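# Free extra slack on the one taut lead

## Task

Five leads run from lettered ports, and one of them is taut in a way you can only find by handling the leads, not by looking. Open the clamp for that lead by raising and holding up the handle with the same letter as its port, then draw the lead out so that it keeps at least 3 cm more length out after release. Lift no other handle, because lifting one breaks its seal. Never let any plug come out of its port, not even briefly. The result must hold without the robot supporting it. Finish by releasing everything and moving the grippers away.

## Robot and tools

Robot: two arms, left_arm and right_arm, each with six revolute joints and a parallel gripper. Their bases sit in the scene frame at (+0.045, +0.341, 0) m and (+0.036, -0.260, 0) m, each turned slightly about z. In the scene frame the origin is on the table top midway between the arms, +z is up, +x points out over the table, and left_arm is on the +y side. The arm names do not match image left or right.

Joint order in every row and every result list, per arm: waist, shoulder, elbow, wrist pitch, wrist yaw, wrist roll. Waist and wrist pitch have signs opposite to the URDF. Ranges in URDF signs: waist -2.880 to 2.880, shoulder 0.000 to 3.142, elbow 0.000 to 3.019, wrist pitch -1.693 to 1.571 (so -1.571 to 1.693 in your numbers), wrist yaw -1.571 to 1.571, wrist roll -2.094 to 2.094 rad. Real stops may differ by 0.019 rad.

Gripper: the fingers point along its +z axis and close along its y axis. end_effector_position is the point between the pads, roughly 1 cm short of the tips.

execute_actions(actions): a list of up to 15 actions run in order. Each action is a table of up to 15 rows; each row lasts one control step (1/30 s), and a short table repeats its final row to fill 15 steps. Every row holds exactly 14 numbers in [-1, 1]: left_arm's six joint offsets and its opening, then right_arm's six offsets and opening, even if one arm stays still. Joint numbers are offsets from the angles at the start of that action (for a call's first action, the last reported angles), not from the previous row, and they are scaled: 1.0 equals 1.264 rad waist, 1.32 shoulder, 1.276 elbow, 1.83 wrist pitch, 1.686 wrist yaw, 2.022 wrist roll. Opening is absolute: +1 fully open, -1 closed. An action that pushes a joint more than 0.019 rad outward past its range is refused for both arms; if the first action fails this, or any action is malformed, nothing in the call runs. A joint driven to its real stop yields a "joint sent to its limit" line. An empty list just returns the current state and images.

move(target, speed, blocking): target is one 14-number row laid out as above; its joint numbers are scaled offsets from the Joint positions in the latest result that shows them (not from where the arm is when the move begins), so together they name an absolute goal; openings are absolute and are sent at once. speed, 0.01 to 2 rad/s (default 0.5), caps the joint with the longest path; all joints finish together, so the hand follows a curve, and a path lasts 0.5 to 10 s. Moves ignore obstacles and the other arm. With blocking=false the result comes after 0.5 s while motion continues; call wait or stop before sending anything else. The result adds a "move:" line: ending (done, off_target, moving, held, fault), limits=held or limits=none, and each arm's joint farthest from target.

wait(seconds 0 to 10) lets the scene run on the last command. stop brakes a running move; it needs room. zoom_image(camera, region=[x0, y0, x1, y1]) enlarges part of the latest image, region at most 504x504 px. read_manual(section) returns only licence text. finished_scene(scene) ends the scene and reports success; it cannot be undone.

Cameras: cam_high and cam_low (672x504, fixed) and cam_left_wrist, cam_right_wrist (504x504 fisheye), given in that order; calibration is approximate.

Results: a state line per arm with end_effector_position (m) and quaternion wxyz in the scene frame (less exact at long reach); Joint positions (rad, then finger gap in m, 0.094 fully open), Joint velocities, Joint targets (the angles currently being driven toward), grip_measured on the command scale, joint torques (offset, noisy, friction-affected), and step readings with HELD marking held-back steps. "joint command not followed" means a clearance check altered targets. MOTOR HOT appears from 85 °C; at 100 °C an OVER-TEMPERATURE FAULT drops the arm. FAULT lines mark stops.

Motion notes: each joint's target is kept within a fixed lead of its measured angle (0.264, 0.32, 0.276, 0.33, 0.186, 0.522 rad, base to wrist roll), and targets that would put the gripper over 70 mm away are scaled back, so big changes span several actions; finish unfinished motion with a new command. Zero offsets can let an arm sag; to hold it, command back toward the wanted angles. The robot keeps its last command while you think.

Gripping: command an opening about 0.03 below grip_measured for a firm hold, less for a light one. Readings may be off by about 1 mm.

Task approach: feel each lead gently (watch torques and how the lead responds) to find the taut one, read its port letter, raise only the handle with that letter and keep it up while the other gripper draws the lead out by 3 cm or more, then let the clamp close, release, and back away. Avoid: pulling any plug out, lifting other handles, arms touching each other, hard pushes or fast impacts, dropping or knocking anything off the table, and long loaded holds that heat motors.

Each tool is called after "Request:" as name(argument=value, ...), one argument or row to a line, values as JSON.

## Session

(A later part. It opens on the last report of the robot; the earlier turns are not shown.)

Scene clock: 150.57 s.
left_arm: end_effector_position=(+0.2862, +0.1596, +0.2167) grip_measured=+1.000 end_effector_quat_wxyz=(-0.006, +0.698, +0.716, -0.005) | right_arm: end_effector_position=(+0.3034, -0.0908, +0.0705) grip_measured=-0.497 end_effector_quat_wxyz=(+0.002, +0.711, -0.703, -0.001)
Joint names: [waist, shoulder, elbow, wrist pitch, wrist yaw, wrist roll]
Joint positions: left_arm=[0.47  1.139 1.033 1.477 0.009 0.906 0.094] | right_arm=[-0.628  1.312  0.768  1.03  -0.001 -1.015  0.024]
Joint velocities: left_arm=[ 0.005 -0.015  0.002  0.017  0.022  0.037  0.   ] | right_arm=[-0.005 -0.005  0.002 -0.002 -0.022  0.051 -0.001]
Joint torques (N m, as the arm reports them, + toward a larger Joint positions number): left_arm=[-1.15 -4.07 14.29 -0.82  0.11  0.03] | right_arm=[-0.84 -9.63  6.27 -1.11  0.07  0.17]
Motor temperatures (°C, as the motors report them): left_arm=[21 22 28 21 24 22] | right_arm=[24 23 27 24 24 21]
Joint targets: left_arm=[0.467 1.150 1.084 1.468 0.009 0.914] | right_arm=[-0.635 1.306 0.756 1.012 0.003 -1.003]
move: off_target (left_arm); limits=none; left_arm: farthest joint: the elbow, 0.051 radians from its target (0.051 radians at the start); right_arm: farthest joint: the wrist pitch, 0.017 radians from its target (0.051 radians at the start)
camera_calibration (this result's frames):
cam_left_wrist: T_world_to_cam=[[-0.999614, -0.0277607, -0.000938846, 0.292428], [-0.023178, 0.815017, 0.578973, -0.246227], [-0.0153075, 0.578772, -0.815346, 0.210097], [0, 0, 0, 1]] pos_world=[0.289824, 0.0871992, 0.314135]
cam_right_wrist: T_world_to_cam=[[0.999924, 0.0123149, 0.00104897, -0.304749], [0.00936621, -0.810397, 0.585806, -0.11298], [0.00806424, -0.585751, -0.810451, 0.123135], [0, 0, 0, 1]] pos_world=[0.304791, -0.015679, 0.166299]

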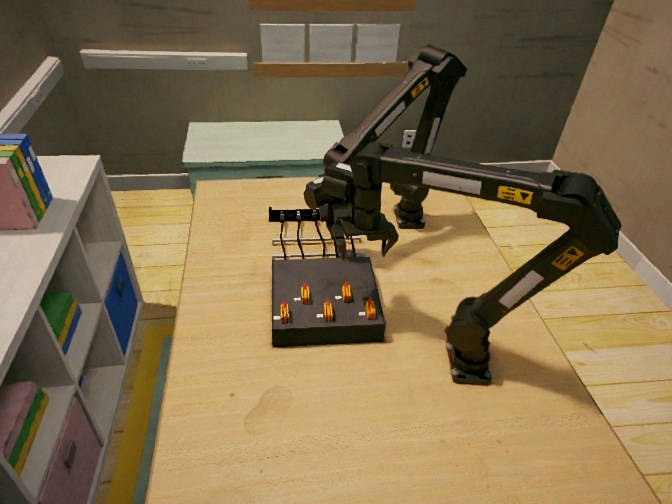

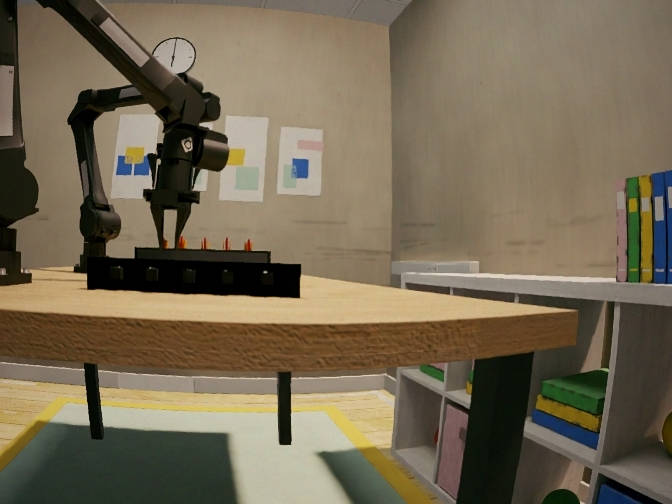

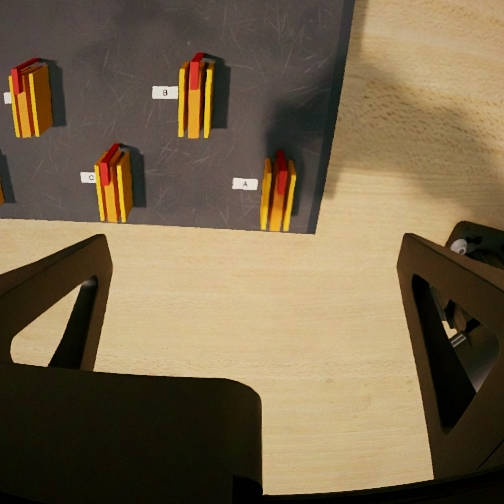

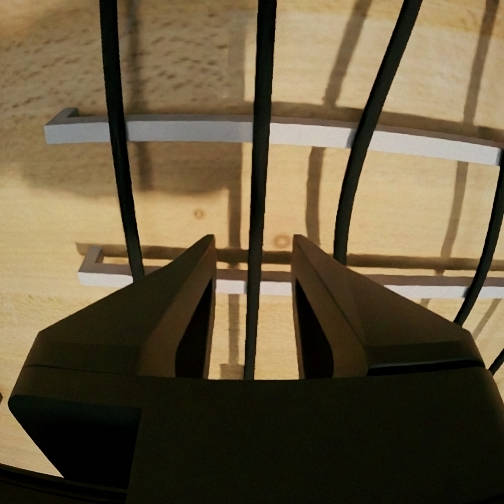

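Down: q2 +.072+.01, q3 −.058−.011, q4 −.133−.017.

Request:
move(
  target=[0,0,0,0,0,0,1, 0,0.062,-0.054,-0.082,0,0,-0.5],
  speed=0.2,
)

Scene clock: 154.17 s.
left_arm: end_effector_position=(+0.2862, +0.1596, +0.2167) grip_measured=+1.000 end_effector_quat_wxyz=(-0.006, +0.698, +0.716, -0.005) | right_arm: end_effector_position=(+0.3035, -0.0907, +0.0310) grip_measured=-0.497 end_effector_quat_wxyz=(+0.000, +0.711, -0.703, -0.000)
Joint names: [waist, shoulder, elbow, wrist pitch, wrist yaw, wrist roll]
Joint positions: left_arm=[0.47  1.139 1.033 1.477 0.009 0.906 0.094] | right_arm=[-0.628  1.385  0.711  0.898 -0.001 -1.015  0.024]
Joint velocities: left_arm=[ 0.024 -0.015 -0.007 -0.012 -0.007 -0.037  0.   ] | right_arm=[ 0.005 -0.024  0.012  0.007  0.051  0.022  0.   ]
Joint torques (N m, as the arm reports them, + toward a larger Joint positions number): left_arm=[-0.84 -4.79  9.56 -0.37  0.11 -0.05] | right_arm=[-0.12 -8.57  5.69 -1.12 -0.05  0.07]
Motor temperatures (°C, as the motors report them): left_arm=[21 22 28 21 24 22] | right_arm=[24 23 27 24 24 21]
Joint targets: left_arm=[0.470 1.139 1.033 1.477 0.009 0.906] | right_arm=[-0.628 1.394 0.699 0.880 -0.001 -1.015]
move: done; limits=none; left_arm: farthest joint: the waist, 0.000 radians from its target (0.000 radians at the start); right_arm: farthest joint: the wrist pitch, 0.018 radians from its target (0.150 radians at the start)
camera_calibration (this result's frames):
cam_left_wrist: T_world_to_cam=[[-0.999625, -0.0273794, -0.000938657, 0.29237], [-0.0228671, 0.815029, 0.578968, -0.246317], [-0.0150868, 0.578773, -0.815349, 0.210034], [0, 0, 0, 1]] pos_world=[0.289797, 0.0871984, 0.314135]
cam_right_wrist: T_world_to_cam=[[0.99992, 0.0123124, 0.00299552, -0.3049], [0.00823563, -0.811116, 0.584827, -0.0894794], [0.00963037, -0.584755, -0.811153, 0.0908267], [0, 0, 0, 1]] pos_world=[0.304738, -0.0157128, 0.126918]

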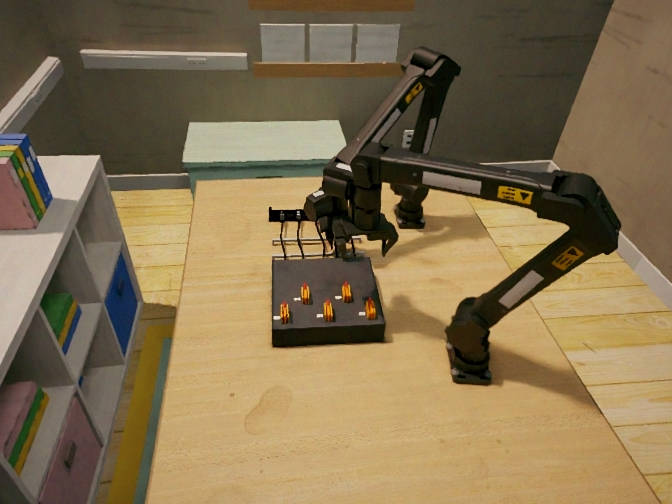

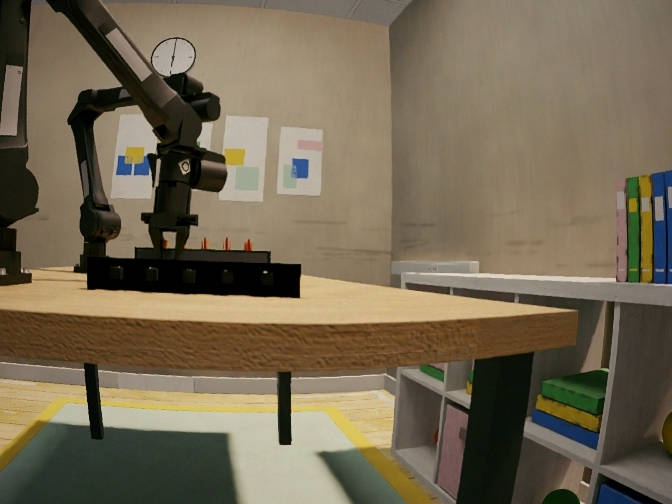

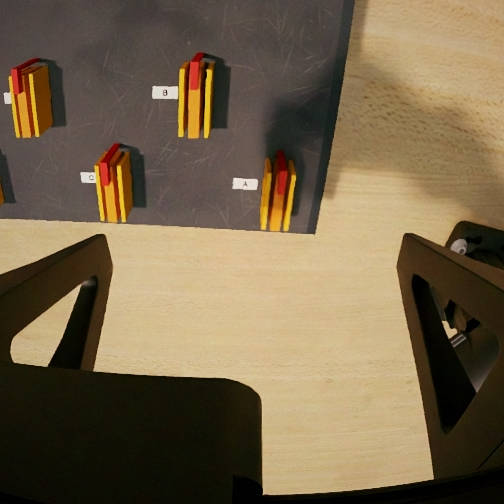

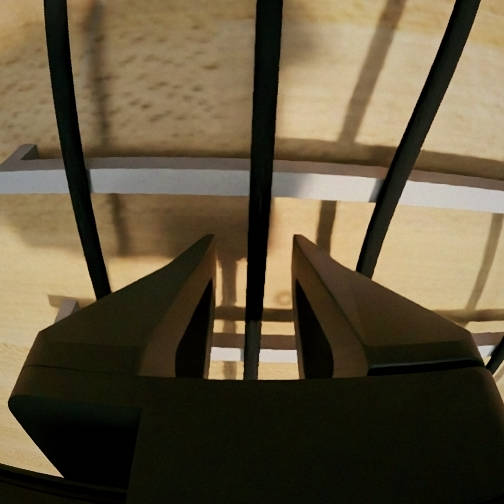

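Request:
move(
  target=[0,0,0,0,0,0,1, 0,0,0,0,0,0,-0.94],
)

Request:
move(
  target=[0,0,0,0,0,0,1, 0.05,0,0,0.028,0,0,-0.94],
  speed=0.04,
)

Request:
zoom_image(
  camera="cam_left_wrist",
  region=[140, 40, 330, 240],
)

Scene clock: 158.10 s.
left_arm: end_effector_position=(+0.2862, +0.1596, +0.2167) grip_measured=+1.000 end_effector_quat_wxyz=(-0.006, +0.698, +0.716, -0.005) | right_arm: end_effector_position=(+0.3035, -0.0907, +0.0310) grip_measured=-0.914 end_effector_quat_wxyz=(+0.000, +0.711, -0.703, -0.000)
Joint names: [waist, shoulder, elbow, wrist pitch, wrist yaw, wrist roll]
Joint positions: left_arm=[0.47  1.139 1.033 1.477 0.009 0.906 0.094] | right_arm=[-0.628  1.385  0.711  0.898 -0.001 -1.015  0.004]
Joint velocities: left_arm=[-0.015 -0.005 -0.007  0.022 -0.007 -0.066  0.   ] | right_arm=[ 0.005 -0.015 -0.002  0.007 -0.11   0.022  0.001]
Joint torques (N m, as the arm reports them, + toward a larger Joint positions number): left_arm=[-0.88 -4.8   9.54 -0.37  0.1  -0.04] | right_arm=[-0.18 -9.6   6.53 -0.28 -0.08  0.06]
Motor temperatures (°C, as the motors report them): left_arm=[21 22 28 21 24 22] | right_arm=[24 23 27 24 24 21]
Joint targets: left_arm=[0.470 1.139 1.033 1.477 0.009 0.906] | right_arm=[-0.628 1.385 0.711 0.898 -0.001 -1.015]
move: done; limits=none; left_arm: farthest joint: the waist, 0.000 radians from its target (0.000 radians at the start); right_arm: farthest joint: the waist, 0.000 radians from its target (0.000 radians at the start)
camera_calibration (this result's frames):
cam_left_wrist: T_world_to_cam=[[-0.999625, -0.0273794, -0.000938657, 0.29237], [-0.0228671, 0.815029, 0.578968, -0.246317], [-0.0150868, 0.578773, -0.815349, 0.210034], [0, 0, 0, 1]] pos_world=[0.289797, 0.0871984, 0.314135]
cam_right_wrist: T_world_to_cam=[[0.99992, 0.0123124, 0.00299552, -0.3049], [0.00823563, -0.811116, 0.584827, -0.0894794], [0.00963037, -0.584755, -0.811153, 0.0908267], [0, 0, 0, 1]] pos_world=[0.304738, -0.0157128, 0.126918]

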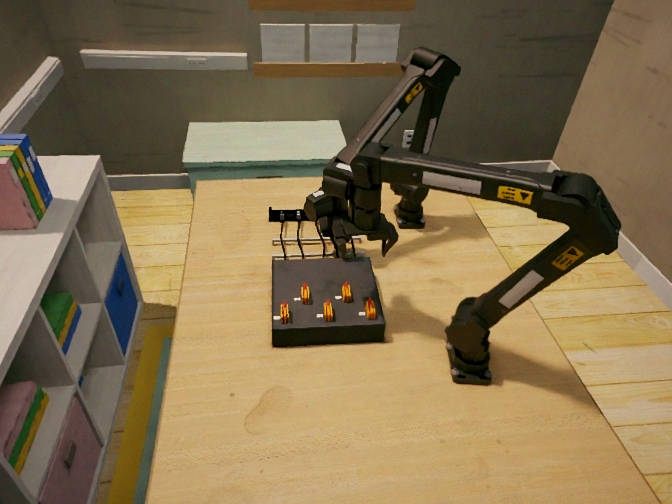

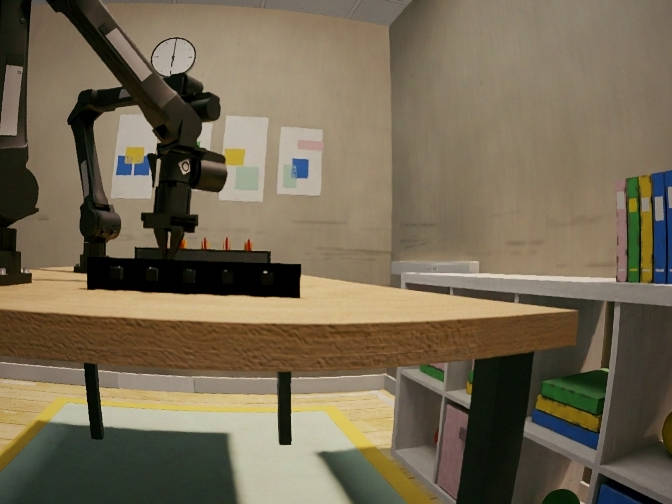

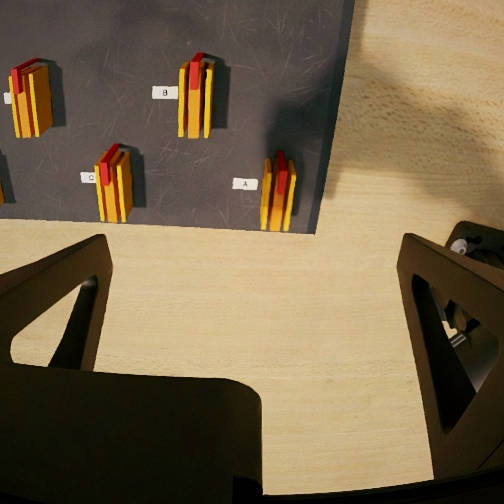

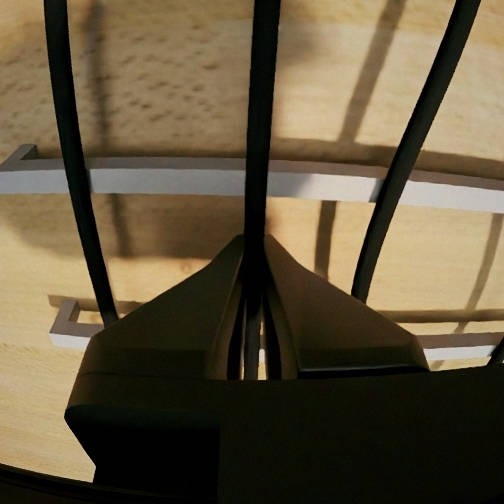

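Scene clock: 159.90 s.
left_arm: end_effector_position=(+0.2862, +0.1596, +0.2167) grip_measured=+1.000 end_effector_quat_wxyz=(-0.006, +0.698, +0.716, -0.005) | right_arm: end_effector_position=(+0.3041, -0.0929, +0.0311) grip_measured=-0.914 end_effector_quat_wxyz=(-0.002, +0.702, -0.712, -0.016)
Joint names: [waist, shoulder, elbow, wrist pitch, wrist yaw, wrist roll]
Joint positions: left_arm=[0.47  1.139 1.033 1.477 0.009 0.906 0.094] | right_arm=[-0.605  1.385  0.711  0.901 -0.031 -1.015  0.004]
Joint velocities: left_arm=[ 0.005 -0.015 -0.002 -0.002  0.095  0.066  0.   ] | right_arm=[ 0.015  0.005 -0.012 -0.017 -0.051 -0.037 -0.   ]
Joint torques (N m, as the arm reports them, + toward a larger Joint positions number): left_arm=[-0.86 -4.8   9.55 -0.36  0.1  -0.04] | right_arm=[ 2.51 -9.28  6.54  2.03  1.12  0.03]
Motor temperatures (°C, as the motors report them): left_arm=[21 22 28 21 24 22] | right_arm=[24 23 27 24 24 21]
Joint targets: left_arm=[0.470 1.139 1.033 1.477 0.009 0.906] | right_arm=[-0.565 1.385 0.711 0.949 -0.001 -1.015]
move: off_target (right_arm); limits=none; left_arm: farthest joint: the waist, 0.000 radians from its target (0.000 radians at the start); right_arm: farthest joint: the wrist pitch, 0.049 radians from its target (0.052 radians at the start)
camera_calibration (this result's frames):
cam_left_wrist: T_world_to_cam=[[-0.999625, -0.0273794, -0.000938657, 0.29237], [-0.0228671, 0.815029, 0.578968, -0.246317], [-0.0150868, 0.578773, -0.815349, 0.210034], [0, 0, 0, 1]] pos_world=[0.289797, 0.0871984, 0.314135]
cam_right_wrist: T_world_to_cam=[[0.999818, -0.0108764, -0.0156533, -0.30694], [-0.000133701, -0.825202, 0.564838, -0.0894341], [-0.0190606, -0.564733, -0.825053, 0.100639], [0, 0, 0, 1]] pos_world=[0.30879, -0.0203052, 0.128744]

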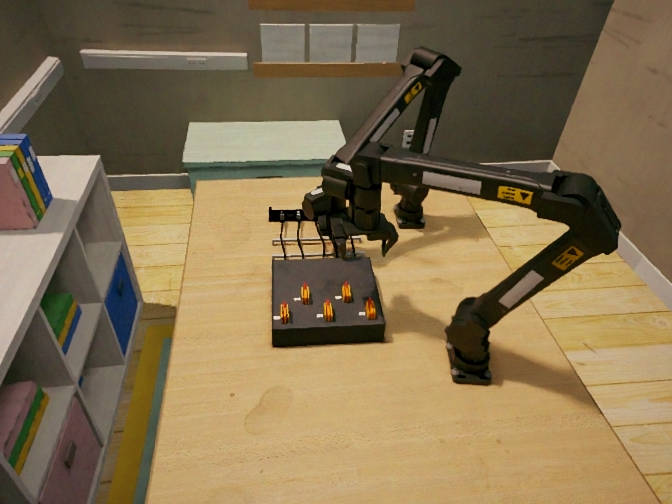

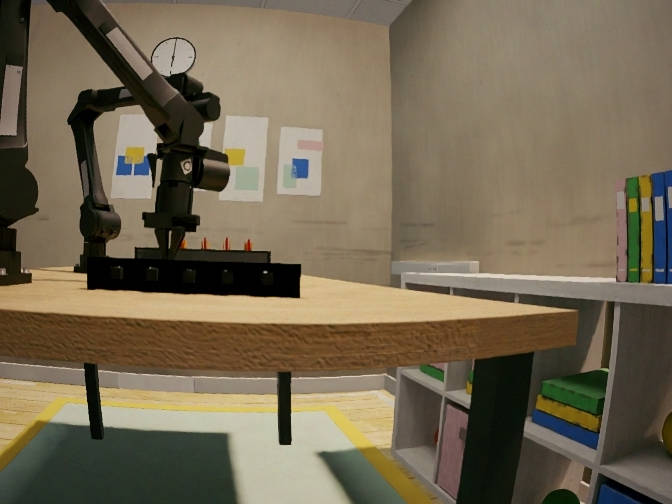

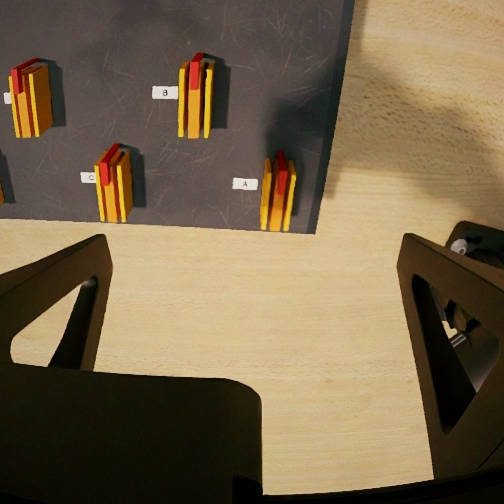

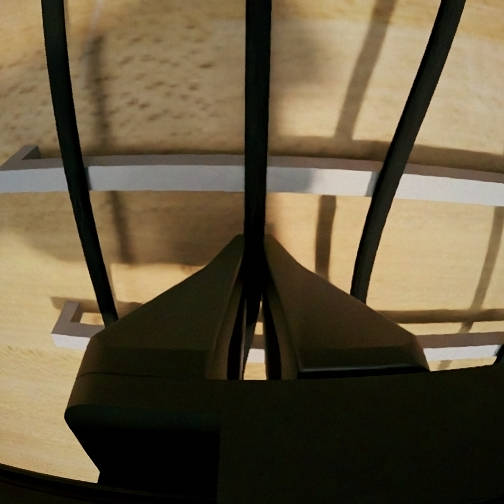

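Region (140, 40, 330, 240) of cam_left_wrist's 504x504 image, scaled by 2.520, with more detail than that image has; it fills the left 479 columns of this view, and the rest is white.

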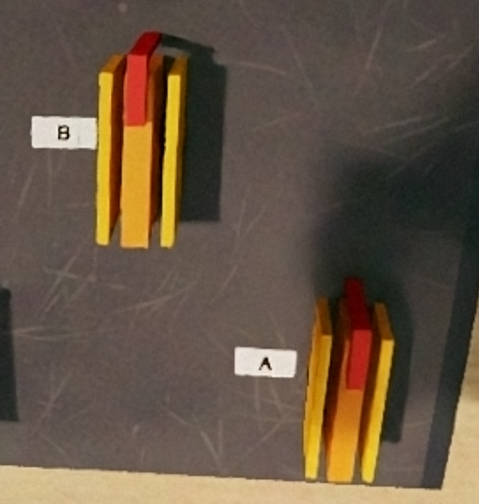

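Request:
move(
  target=[-0.036,0.115,-0.1,-0.152,0,0.028,-0.2, 0.01,0,0,0.01,0.01,0,-0.94],
  speed=0.3,
)

Scene clock: 169.03 s.
left_arm: end_effector_position=(+0.3183, +0.1514, +0.1277) grip_measured=-0.197 end_effector_quat_wxyz=(-0.005, +0.702, +0.712, -0.005) | right_arm: end_effector_position=(+0.3035, -0.0920, +0.0311) grip_measured=-0.914 end_effector_quat_wxyz=(-0.002, +0.703, -0.711, -0.018)
Joint names: [waist, shoulder, elbow, wrist pitch, wrist yaw, wrist roll]
Joint positions: left_arm=[0.432 1.284 0.91  1.209 0.009 0.954 0.038] | right_arm=[-0.605  1.385  0.711  0.901 -0.036 -1.015  0.004]
Joint velocities: left_arm=[ 0.005  0.005 -0.002  0.017 -0.022  0.022 -0.   ] | right_arm=[ 0.015 -0.015 -0.017  0.012  0.007 -0.037 -0.001]
Joint torques (N m, as the arm reports them, + toward a larger Joint positions number): left_arm=[-1.54 -5.57  8.53 -0.82  0.11  0.04] | right_arm=[ 0.67 -9.52  6.53  0.56  0.79  0.04]
Motor temperatures (°C, as the motors report them): left_arm=[21 22 28 21 24 22] | right_arm=[24 23 27 24 24 21]
Joint targets: left_arm=[0.424 1.291 0.905 1.199 0.009 0.963] | right_arm=[-0.592 1.385 0.711 0.919 -0.014 -1.015]
move: off_target (right_arm); limits=none; left_arm: farthest joint: the wrist pitch, 0.010 radians from its target (0.278 radians at the start); right_arm: farthest joint: the wrist yaw, 0.022 radians from its target (0.017 radians at the start)
camera_calibration (this result's frames):
cam_left_wrist: T_world_to_cam=[[-0.999853, -0.017089, -0.0015542, 0.322699], [-0.0148434, 0.815897, 0.578007, -0.189951], [-0.00860951, 0.577945, -0.81603, 0.140858], [0, 0, 0, 1]] pos_world=[0.321045, 0.0790872, 0.225239]
cam_right_wrist: T_world_to_cam=[[0.999786, -0.0100658, -0.0180607, -0.306236], [0.00181472, -0.827408, 0.561598, -0.0894186], [-0.0205965, -0.561511, -0.827213, 0.101976], [0, 0, 0, 1]] pos_world=[0.308433, -0.0198074, 0.129043]

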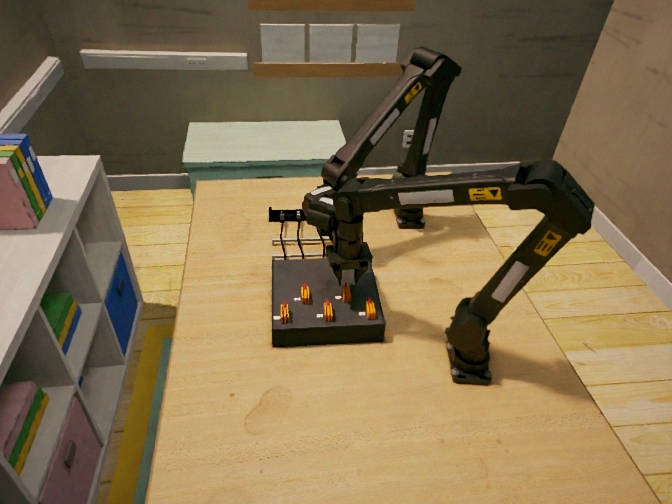

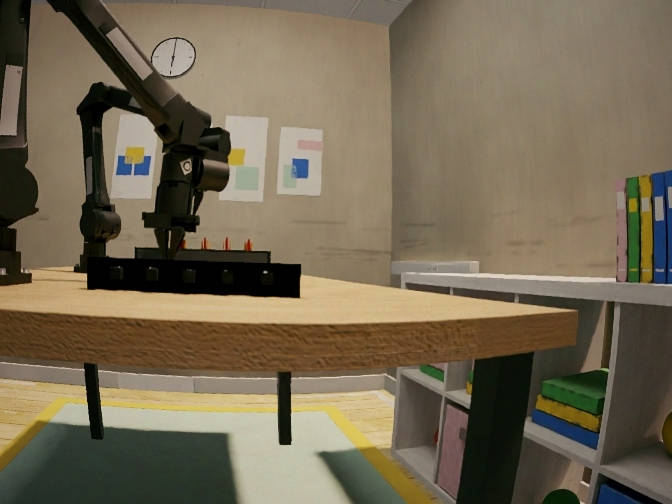

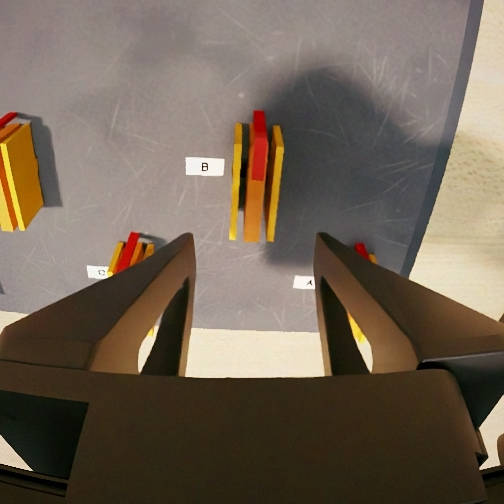

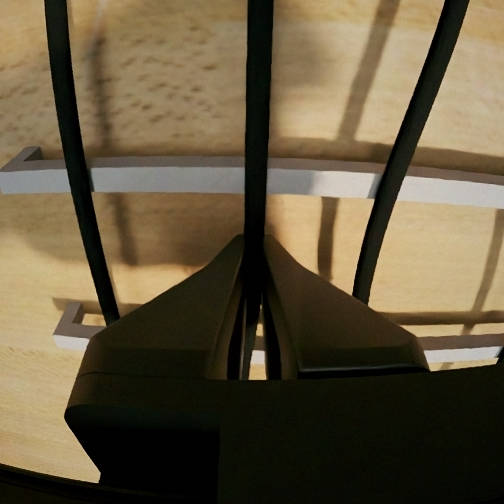

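Request:
move(
  target=[0,0.036,-0.05,-0.059,0,0.028,-0.2, 0.01,0,0,0.01,0.013,0,-0.94],
  speed=0.15,
)

Scene clock: 177.87 s.
left_arm: end_effector_position=(+0.3186, +0.1512, +0.0966) grip_measured=-0.197 end_effector_quat_wxyz=(-0.002, +0.719, +0.695, -0.005) | right_arm: end_effector_position=(+0.3035, -0.0920, +0.0311) grip_measured=-0.914 end_effector_quat_wxyz=(-0.002, +0.703, -0.711, -0.018)
Joint names: [waist, shoulder, elbow, wrist pitch, wrist yaw, wrist roll]
Joint positions: left_arm=[0.432 1.319 0.852 1.11  0.009 1.003 0.038] | right_arm=[-0.605  1.385  0.711  0.901 -0.036 -1.015  0.004]
Joint velocities: left_arm=[-0.005 -0.005 -0.012 -0.007  0.066  0.037 -0.001] | right_arm=[ 0.005  0.005 -0.017  0.002  0.007  0.007  0.   ]
Joint torques (N m, as the arm reports them, + toward a larger Joint positions number): left_arm=[-0.84 -5.51  8.   -0.84  0.11  0.05] | right_arm=[ 0.7  -9.45  6.56  0.55  0.78  0.04]
Motor temperatures (°C, as the motors report them): left_arm=[21 22 28 21 24 22] | right_arm=[24 23 27 24 24 21]
Joint targets: left_arm=[0.432 1.331 0.846 1.101 0.009 1.011] | right_arm=[-0.593 1.385 0.711 0.919 -0.014 -1.015]
move: off_target (right_arm); limits=none; left_arm: farthest joint: the shoulder, 0.013 radians from its target (0.048 radians at the start); right_arm: farthest joint: the wrist yaw, 0.022 radians from its target (0.022 radians at the start)
camera_calibration (this result's frames):
cam_left_wrist: T_world_to_cam=[[-0.999488, 0.031333, -0.00642134, 0.316026], [0.021948, 0.817935, 0.574892, -0.18351], [0.0232653, 0.574457, -0.818204, 0.106207], [0, 0, 0, 1]] pos_world=[0.317421, 0.0791859, 0.194427]
cam_right_wrist: T_world_to_cam=[[0.999786, -0.0100658, -0.0180607, -0.306236], [0.00181472, -0.827408, 0.561598, -0.0894186], [-0.0205965, -0.561511, -0.827213, 0.101976], [0, 0, 0, 1]] pos_world=[0.308433, -0.0198074, 0.129043]

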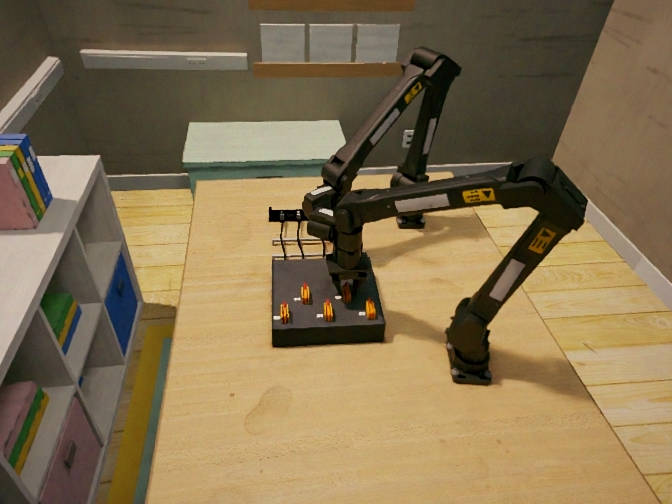

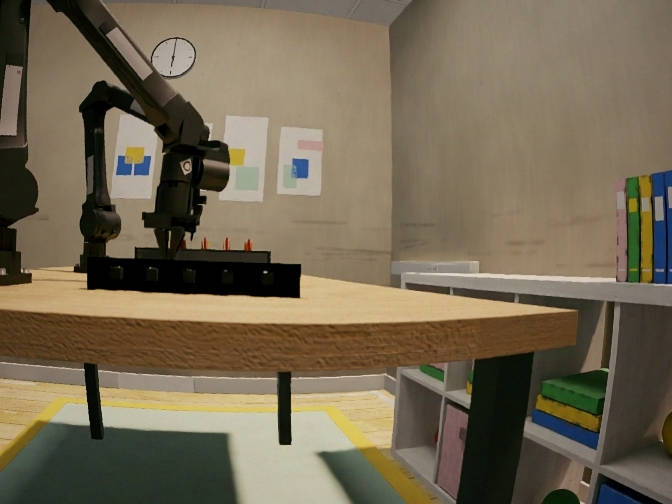

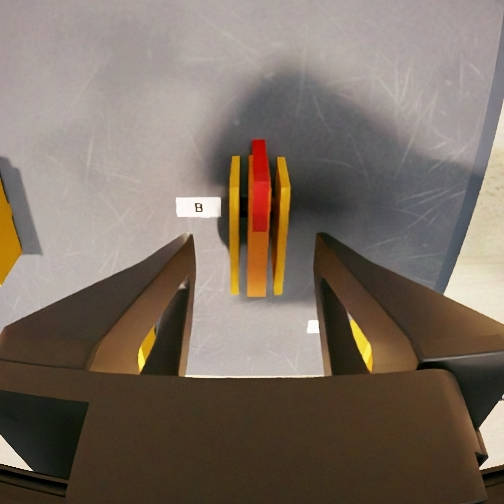

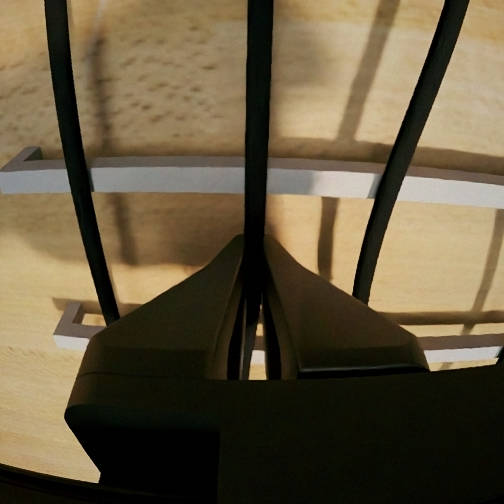

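Request:
move(
  target=[0,0.021,-0.021,-0.021,0,0,-0.2, 0.01,0,0,0.01,0.013,0,-0.94],
  speed=0.06,
)

Scene clock: 183.60 s.
left_arm: end_effector_position=(+0.3171, +0.1522, +0.0855) grip_measured=-0.197 end_effector_quat_wxyz=(-0.004, +0.719, +0.695, -0.006) | right_arm: end_effector_position=(+0.3035, -0.0920, +0.0311) grip_measured=-0.914 end_effector_quat_wxyz=(-0.002, +0.703, -0.711, -0.018)
Joint names: [waist, shoulder, elbow, wrist pitch, wrist yaw, wrist roll]
Joint positions: left_arm=[0.432 1.333 0.832 1.081 0.009 1.003 0.038] | right_arm=[-0.606  1.385  0.711  0.901 -0.035 -1.015  0.004]
Joint velocities: left_arm=[ 0.005  0.015  0.002 -0.002  0.051 -0.037  0.   ] | right_arm=[-0.005 -0.005 -0.002 -0.002 -0.022  0.022 -0.001]
Joint torques (N m, as the arm reports them, + toward a larger Joint positions number): left_arm=[-0.83 -5.38  7.74 -0.82  0.11 -0.05] | right_arm=[ 0.58 -9.57  6.55  0.62  0.77  0.05]
Motor temperatures (°C, as the motors report them): left_arm=[21 22 28 21 24 22] | right_arm=[24 23 27 24 24 21]
Joint targets: left_arm=[0.432 1.346 0.826 1.072 0.009 1.003] | right_arm=[-0.593 1.385 0.711 0.919 -0.014 -1.015]
move: off_target (right_arm); limits=none; left_arm: farthest joint: the shoulder, 0.014 radians from its target (0.028 radians at the start); right_arm: farthest joint: the wrist yaw, 0.021 radians from its target (0.022 radians at the start)
camera_calibration (this result's frames):
cam_left_wrist: T_world_to_cam=[[-0.999494, 0.0317264, -0.00224753, 0.314001], [0.0246141, 0.816312, 0.577087, -0.178725], [0.0201436, 0.576739, -0.81668, 0.0970735], [0, 0, 0, 1]] pos_world=[0.316286, 0.0799469, 0.183123]
cam_right_wrist: T_world_to_cam=[[0.999794, -0.00968877, -0.0178601, -0.306179], [0.00202067, -0.827224, 0.561869, -0.0894332], [-0.0202181, -0.561789, -0.827034, 0.101854], [0, 0, 0, 1]] pos_world=[0.308356, -0.0197276, 0.129018]

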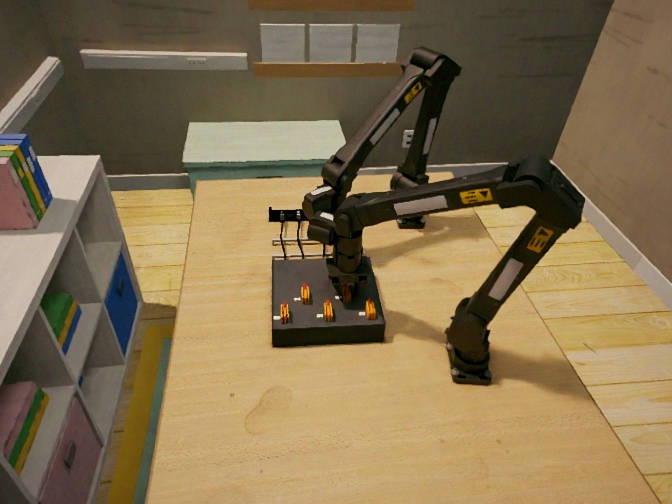

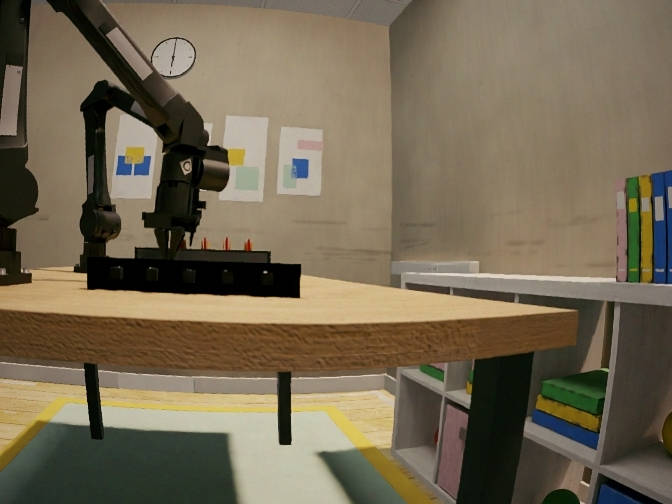

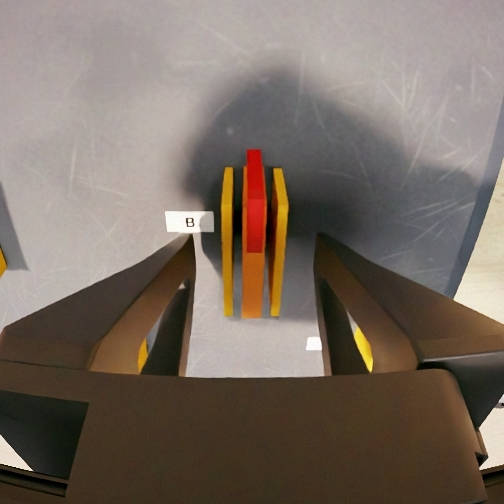

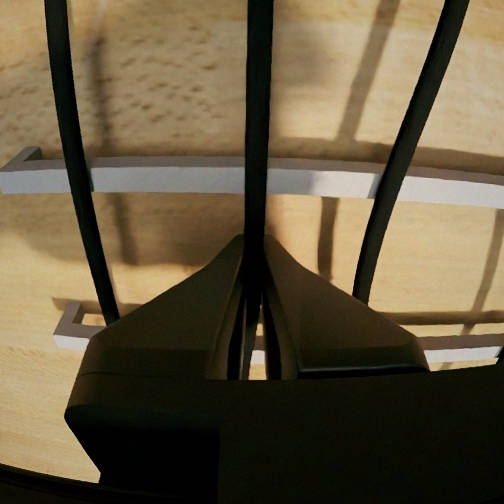

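A little lower (6 mm), then close.

Request:
move(
  target=[0,0.016,-0.013,-0.015,0,0,-0.2, 0.01,0,0,0.01,0.013,0,-0.94],
  speed=0.06,
)

Request:
move(
  target=[0,0,0,0,0,0,-0.68, 0.01,0,0,0.01,0.013,0,-0.94],
)

Scene clock: 186.80 s.
left_arm: end_effector_position=(+0.3171, +0.1522, +0.0801) grip_measured=-0.197 end_effector_quat_wxyz=(-0.004, +0.719, +0.695, -0.005) | right_arm: end_effector_position=(+0.3035, -0.0920, +0.0311) grip_measured=-0.914 end_effector_quat_wxyz=(-0.002, +0.703, -0.711, -0.017)
Joint names: [waist, shoulder, elbow, wrist pitch, wrist yaw, wrist roll]
Joint positions: left_arm=[0.432 1.34  0.823 1.063 0.009 1.003 0.038] | right_arm=[-0.606  1.385  0.711  0.901 -0.035 -1.015  0.004]
Joint velocities: left_arm=[ 0.005 -0.005  0.007  0.002 -0.051 -0.066  0.   ] | right_arm=[-0.005 -0.015  0.007 -0.022 -0.007  0.051 -0.001]
Joint torques (N m, as the arm reports them, + toward a larger Joint positions number): left_arm=[-0.84 -5.48  7.66 -0.83  0.11 -0.04] | right_arm=[ 0.57 -9.46  6.5   0.58  0.77  0.07]
Motor temperatures (°C, as the motors report them): left_arm=[21 22 27 21 24 22] | right_arm=[24 23 27 24 24 21]
Joint targets: left_arm=[0.432 1.354 0.816 1.054 0.009 1.003] | right_arm=[-0.593 1.385 0.711 0.919 -0.013 -1.015]
move: off_target (right_arm); limits=none; left_arm: farthest joint: the shoulder, 0.014 radians from its target (0.021 radians at the start); right_arm: farthest joint: the wrist yaw, 0.022 radians from its target (0.022 radians at the start)
camera_calibration (this result's frames):
cam_left_wrist: T_world_to_cam=[[-0.999491, 0.0317246, -0.00321112, 0.314017], [0.0240698, 0.816686, 0.576581, -0.175452], [0.0209143, 0.57621, -0.817034, 0.092474], [0, 0, 0, 1]] pos_world=[0.316147, 0.0800424, 0.177725]
cam_right_wrist: T_world_to_cam=[[0.999797, -0.00969304, -0.0176595, -0.306221], [0.00191094, -0.827041, 0.562139, -0.0894366], [-0.020054, -0.562059, -0.826854, 0.101741], [0, 0, 0, 1]] pos_world=[0.308371, -0.0197517, 0.128993]

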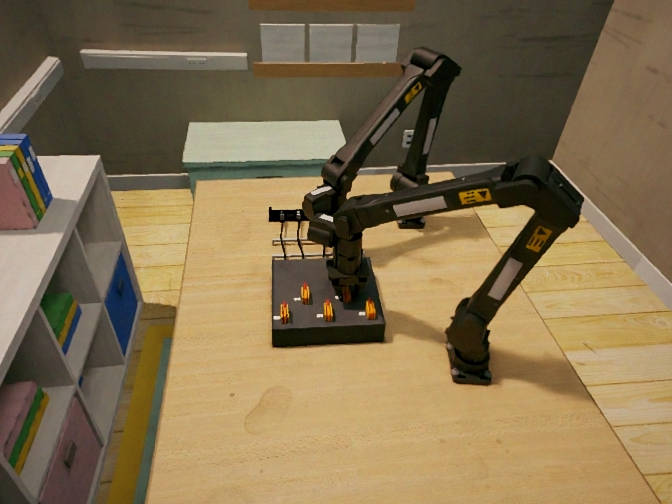

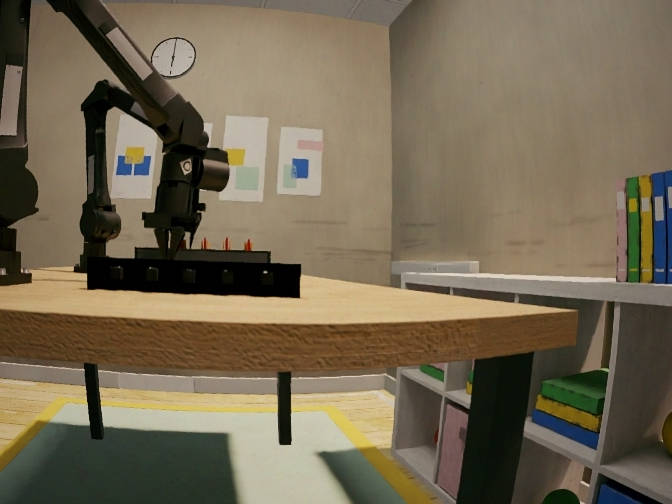

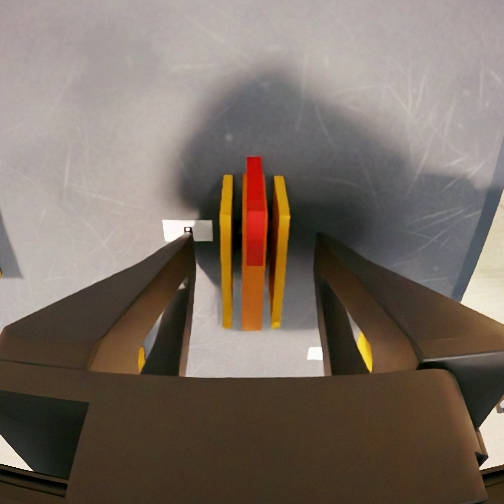

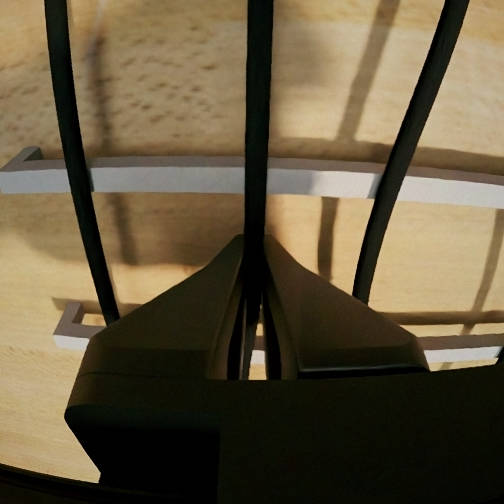

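Scene clock: 187.50 s.
left_arm: end_effector_position=(+0.3171, +0.1523, +0.0801) grip_measured=-0.676 end_effector_quat_wxyz=(-0.004, +0.719, +0.695, -0.005) | right_arm: end_effector_position=(+0.3035, -0.0920, +0.0311) grip_measured=-0.914 end_effector_quat_wxyz=(-0.002, +0.703, -0.711, -0.017)
Joint names: [waist, shoulder, elbow, wrist pitch, wrist yaw, wrist roll]
Joint positions: left_arm=[0.432 1.34  0.823 1.063 0.009 1.003 0.015] | right_arm=[-0.606  1.385  0.711  0.901 -0.035 -1.015  0.004]
Joint velocities: left_arm=[ 0.005 -0.005 -0.002  0.002  0.037 -0.066  0.002] | right_arm=[ 0.005 -0.005 -0.007  0.007 -0.007 -0.037 -0.001]
Joint torques (N m, as the arm reports them, + toward a larger Joint positions number): left_arm=[-0.87 -6.38  8.31 -0.36  0.13 -0.04] | right_arm=[ 0.79 -9.5   6.46  0.62  0.81  0.04]
Motor temperatures (°C, as the motors report them): left_arm=[21 22 27 21 24 22] | right_arm=[24 23 27 24 24 21]
Joint targets: left_arm=[0.432 1.340 0.823 1.063 0.009 1.003] | right_arm=[-0.593 1.385 0.711 0.919 -0.013 -1.015]
move: off_target (right_arm); limits=none; left_arm: farthest joint: the waist, 0.000 radians from its target (0.000 radians at the start); right_arm: farthest joint: the wrist yaw, 0.022 radians from its target (0.022 radians at the start)
camera_calibration (this result's frames):
cam_left_wrist: T_world_to_cam=[[-0.999491, 0.0317294, -0.00341691, 0.314068], [0.0239483, 0.816504, 0.576843, -0.175451], [0.0210928, 0.576467, -0.816848, 0.092331], [0, 0, 0, 1]] pos_world=[0.316162, 0.0800658, 0.177701]
cam_right_wrist: T_world_to_cam=[[0.999797, -0.00969304, -0.0176595, -0.306221], [0.00191094, -0.827041, 0.562139, -0.0894366], [-0.020054, -0.562059, -0.826854, 0.101741], [0, 0, 0, 1]] pos_world=[0.308371, -0.0197517, 0.128993]

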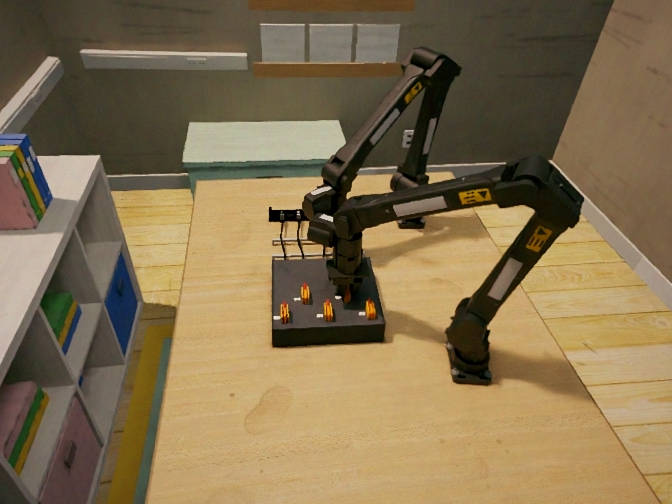

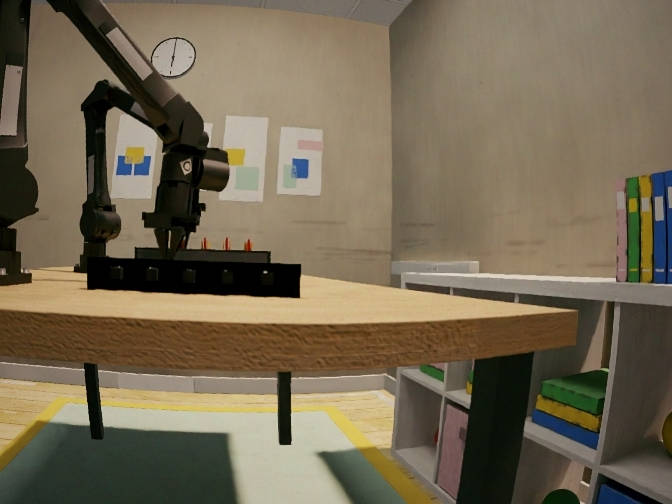

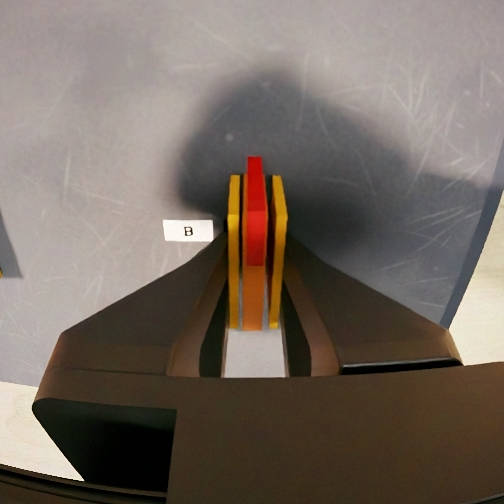

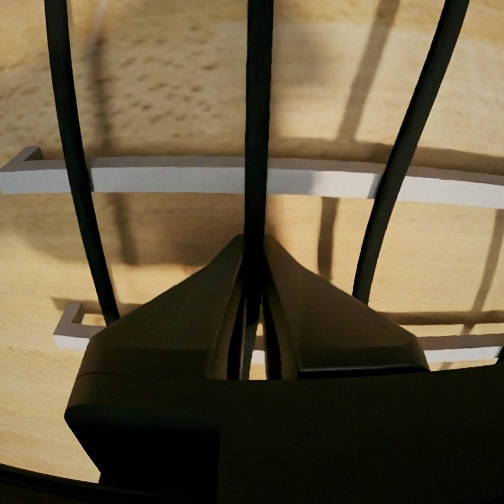

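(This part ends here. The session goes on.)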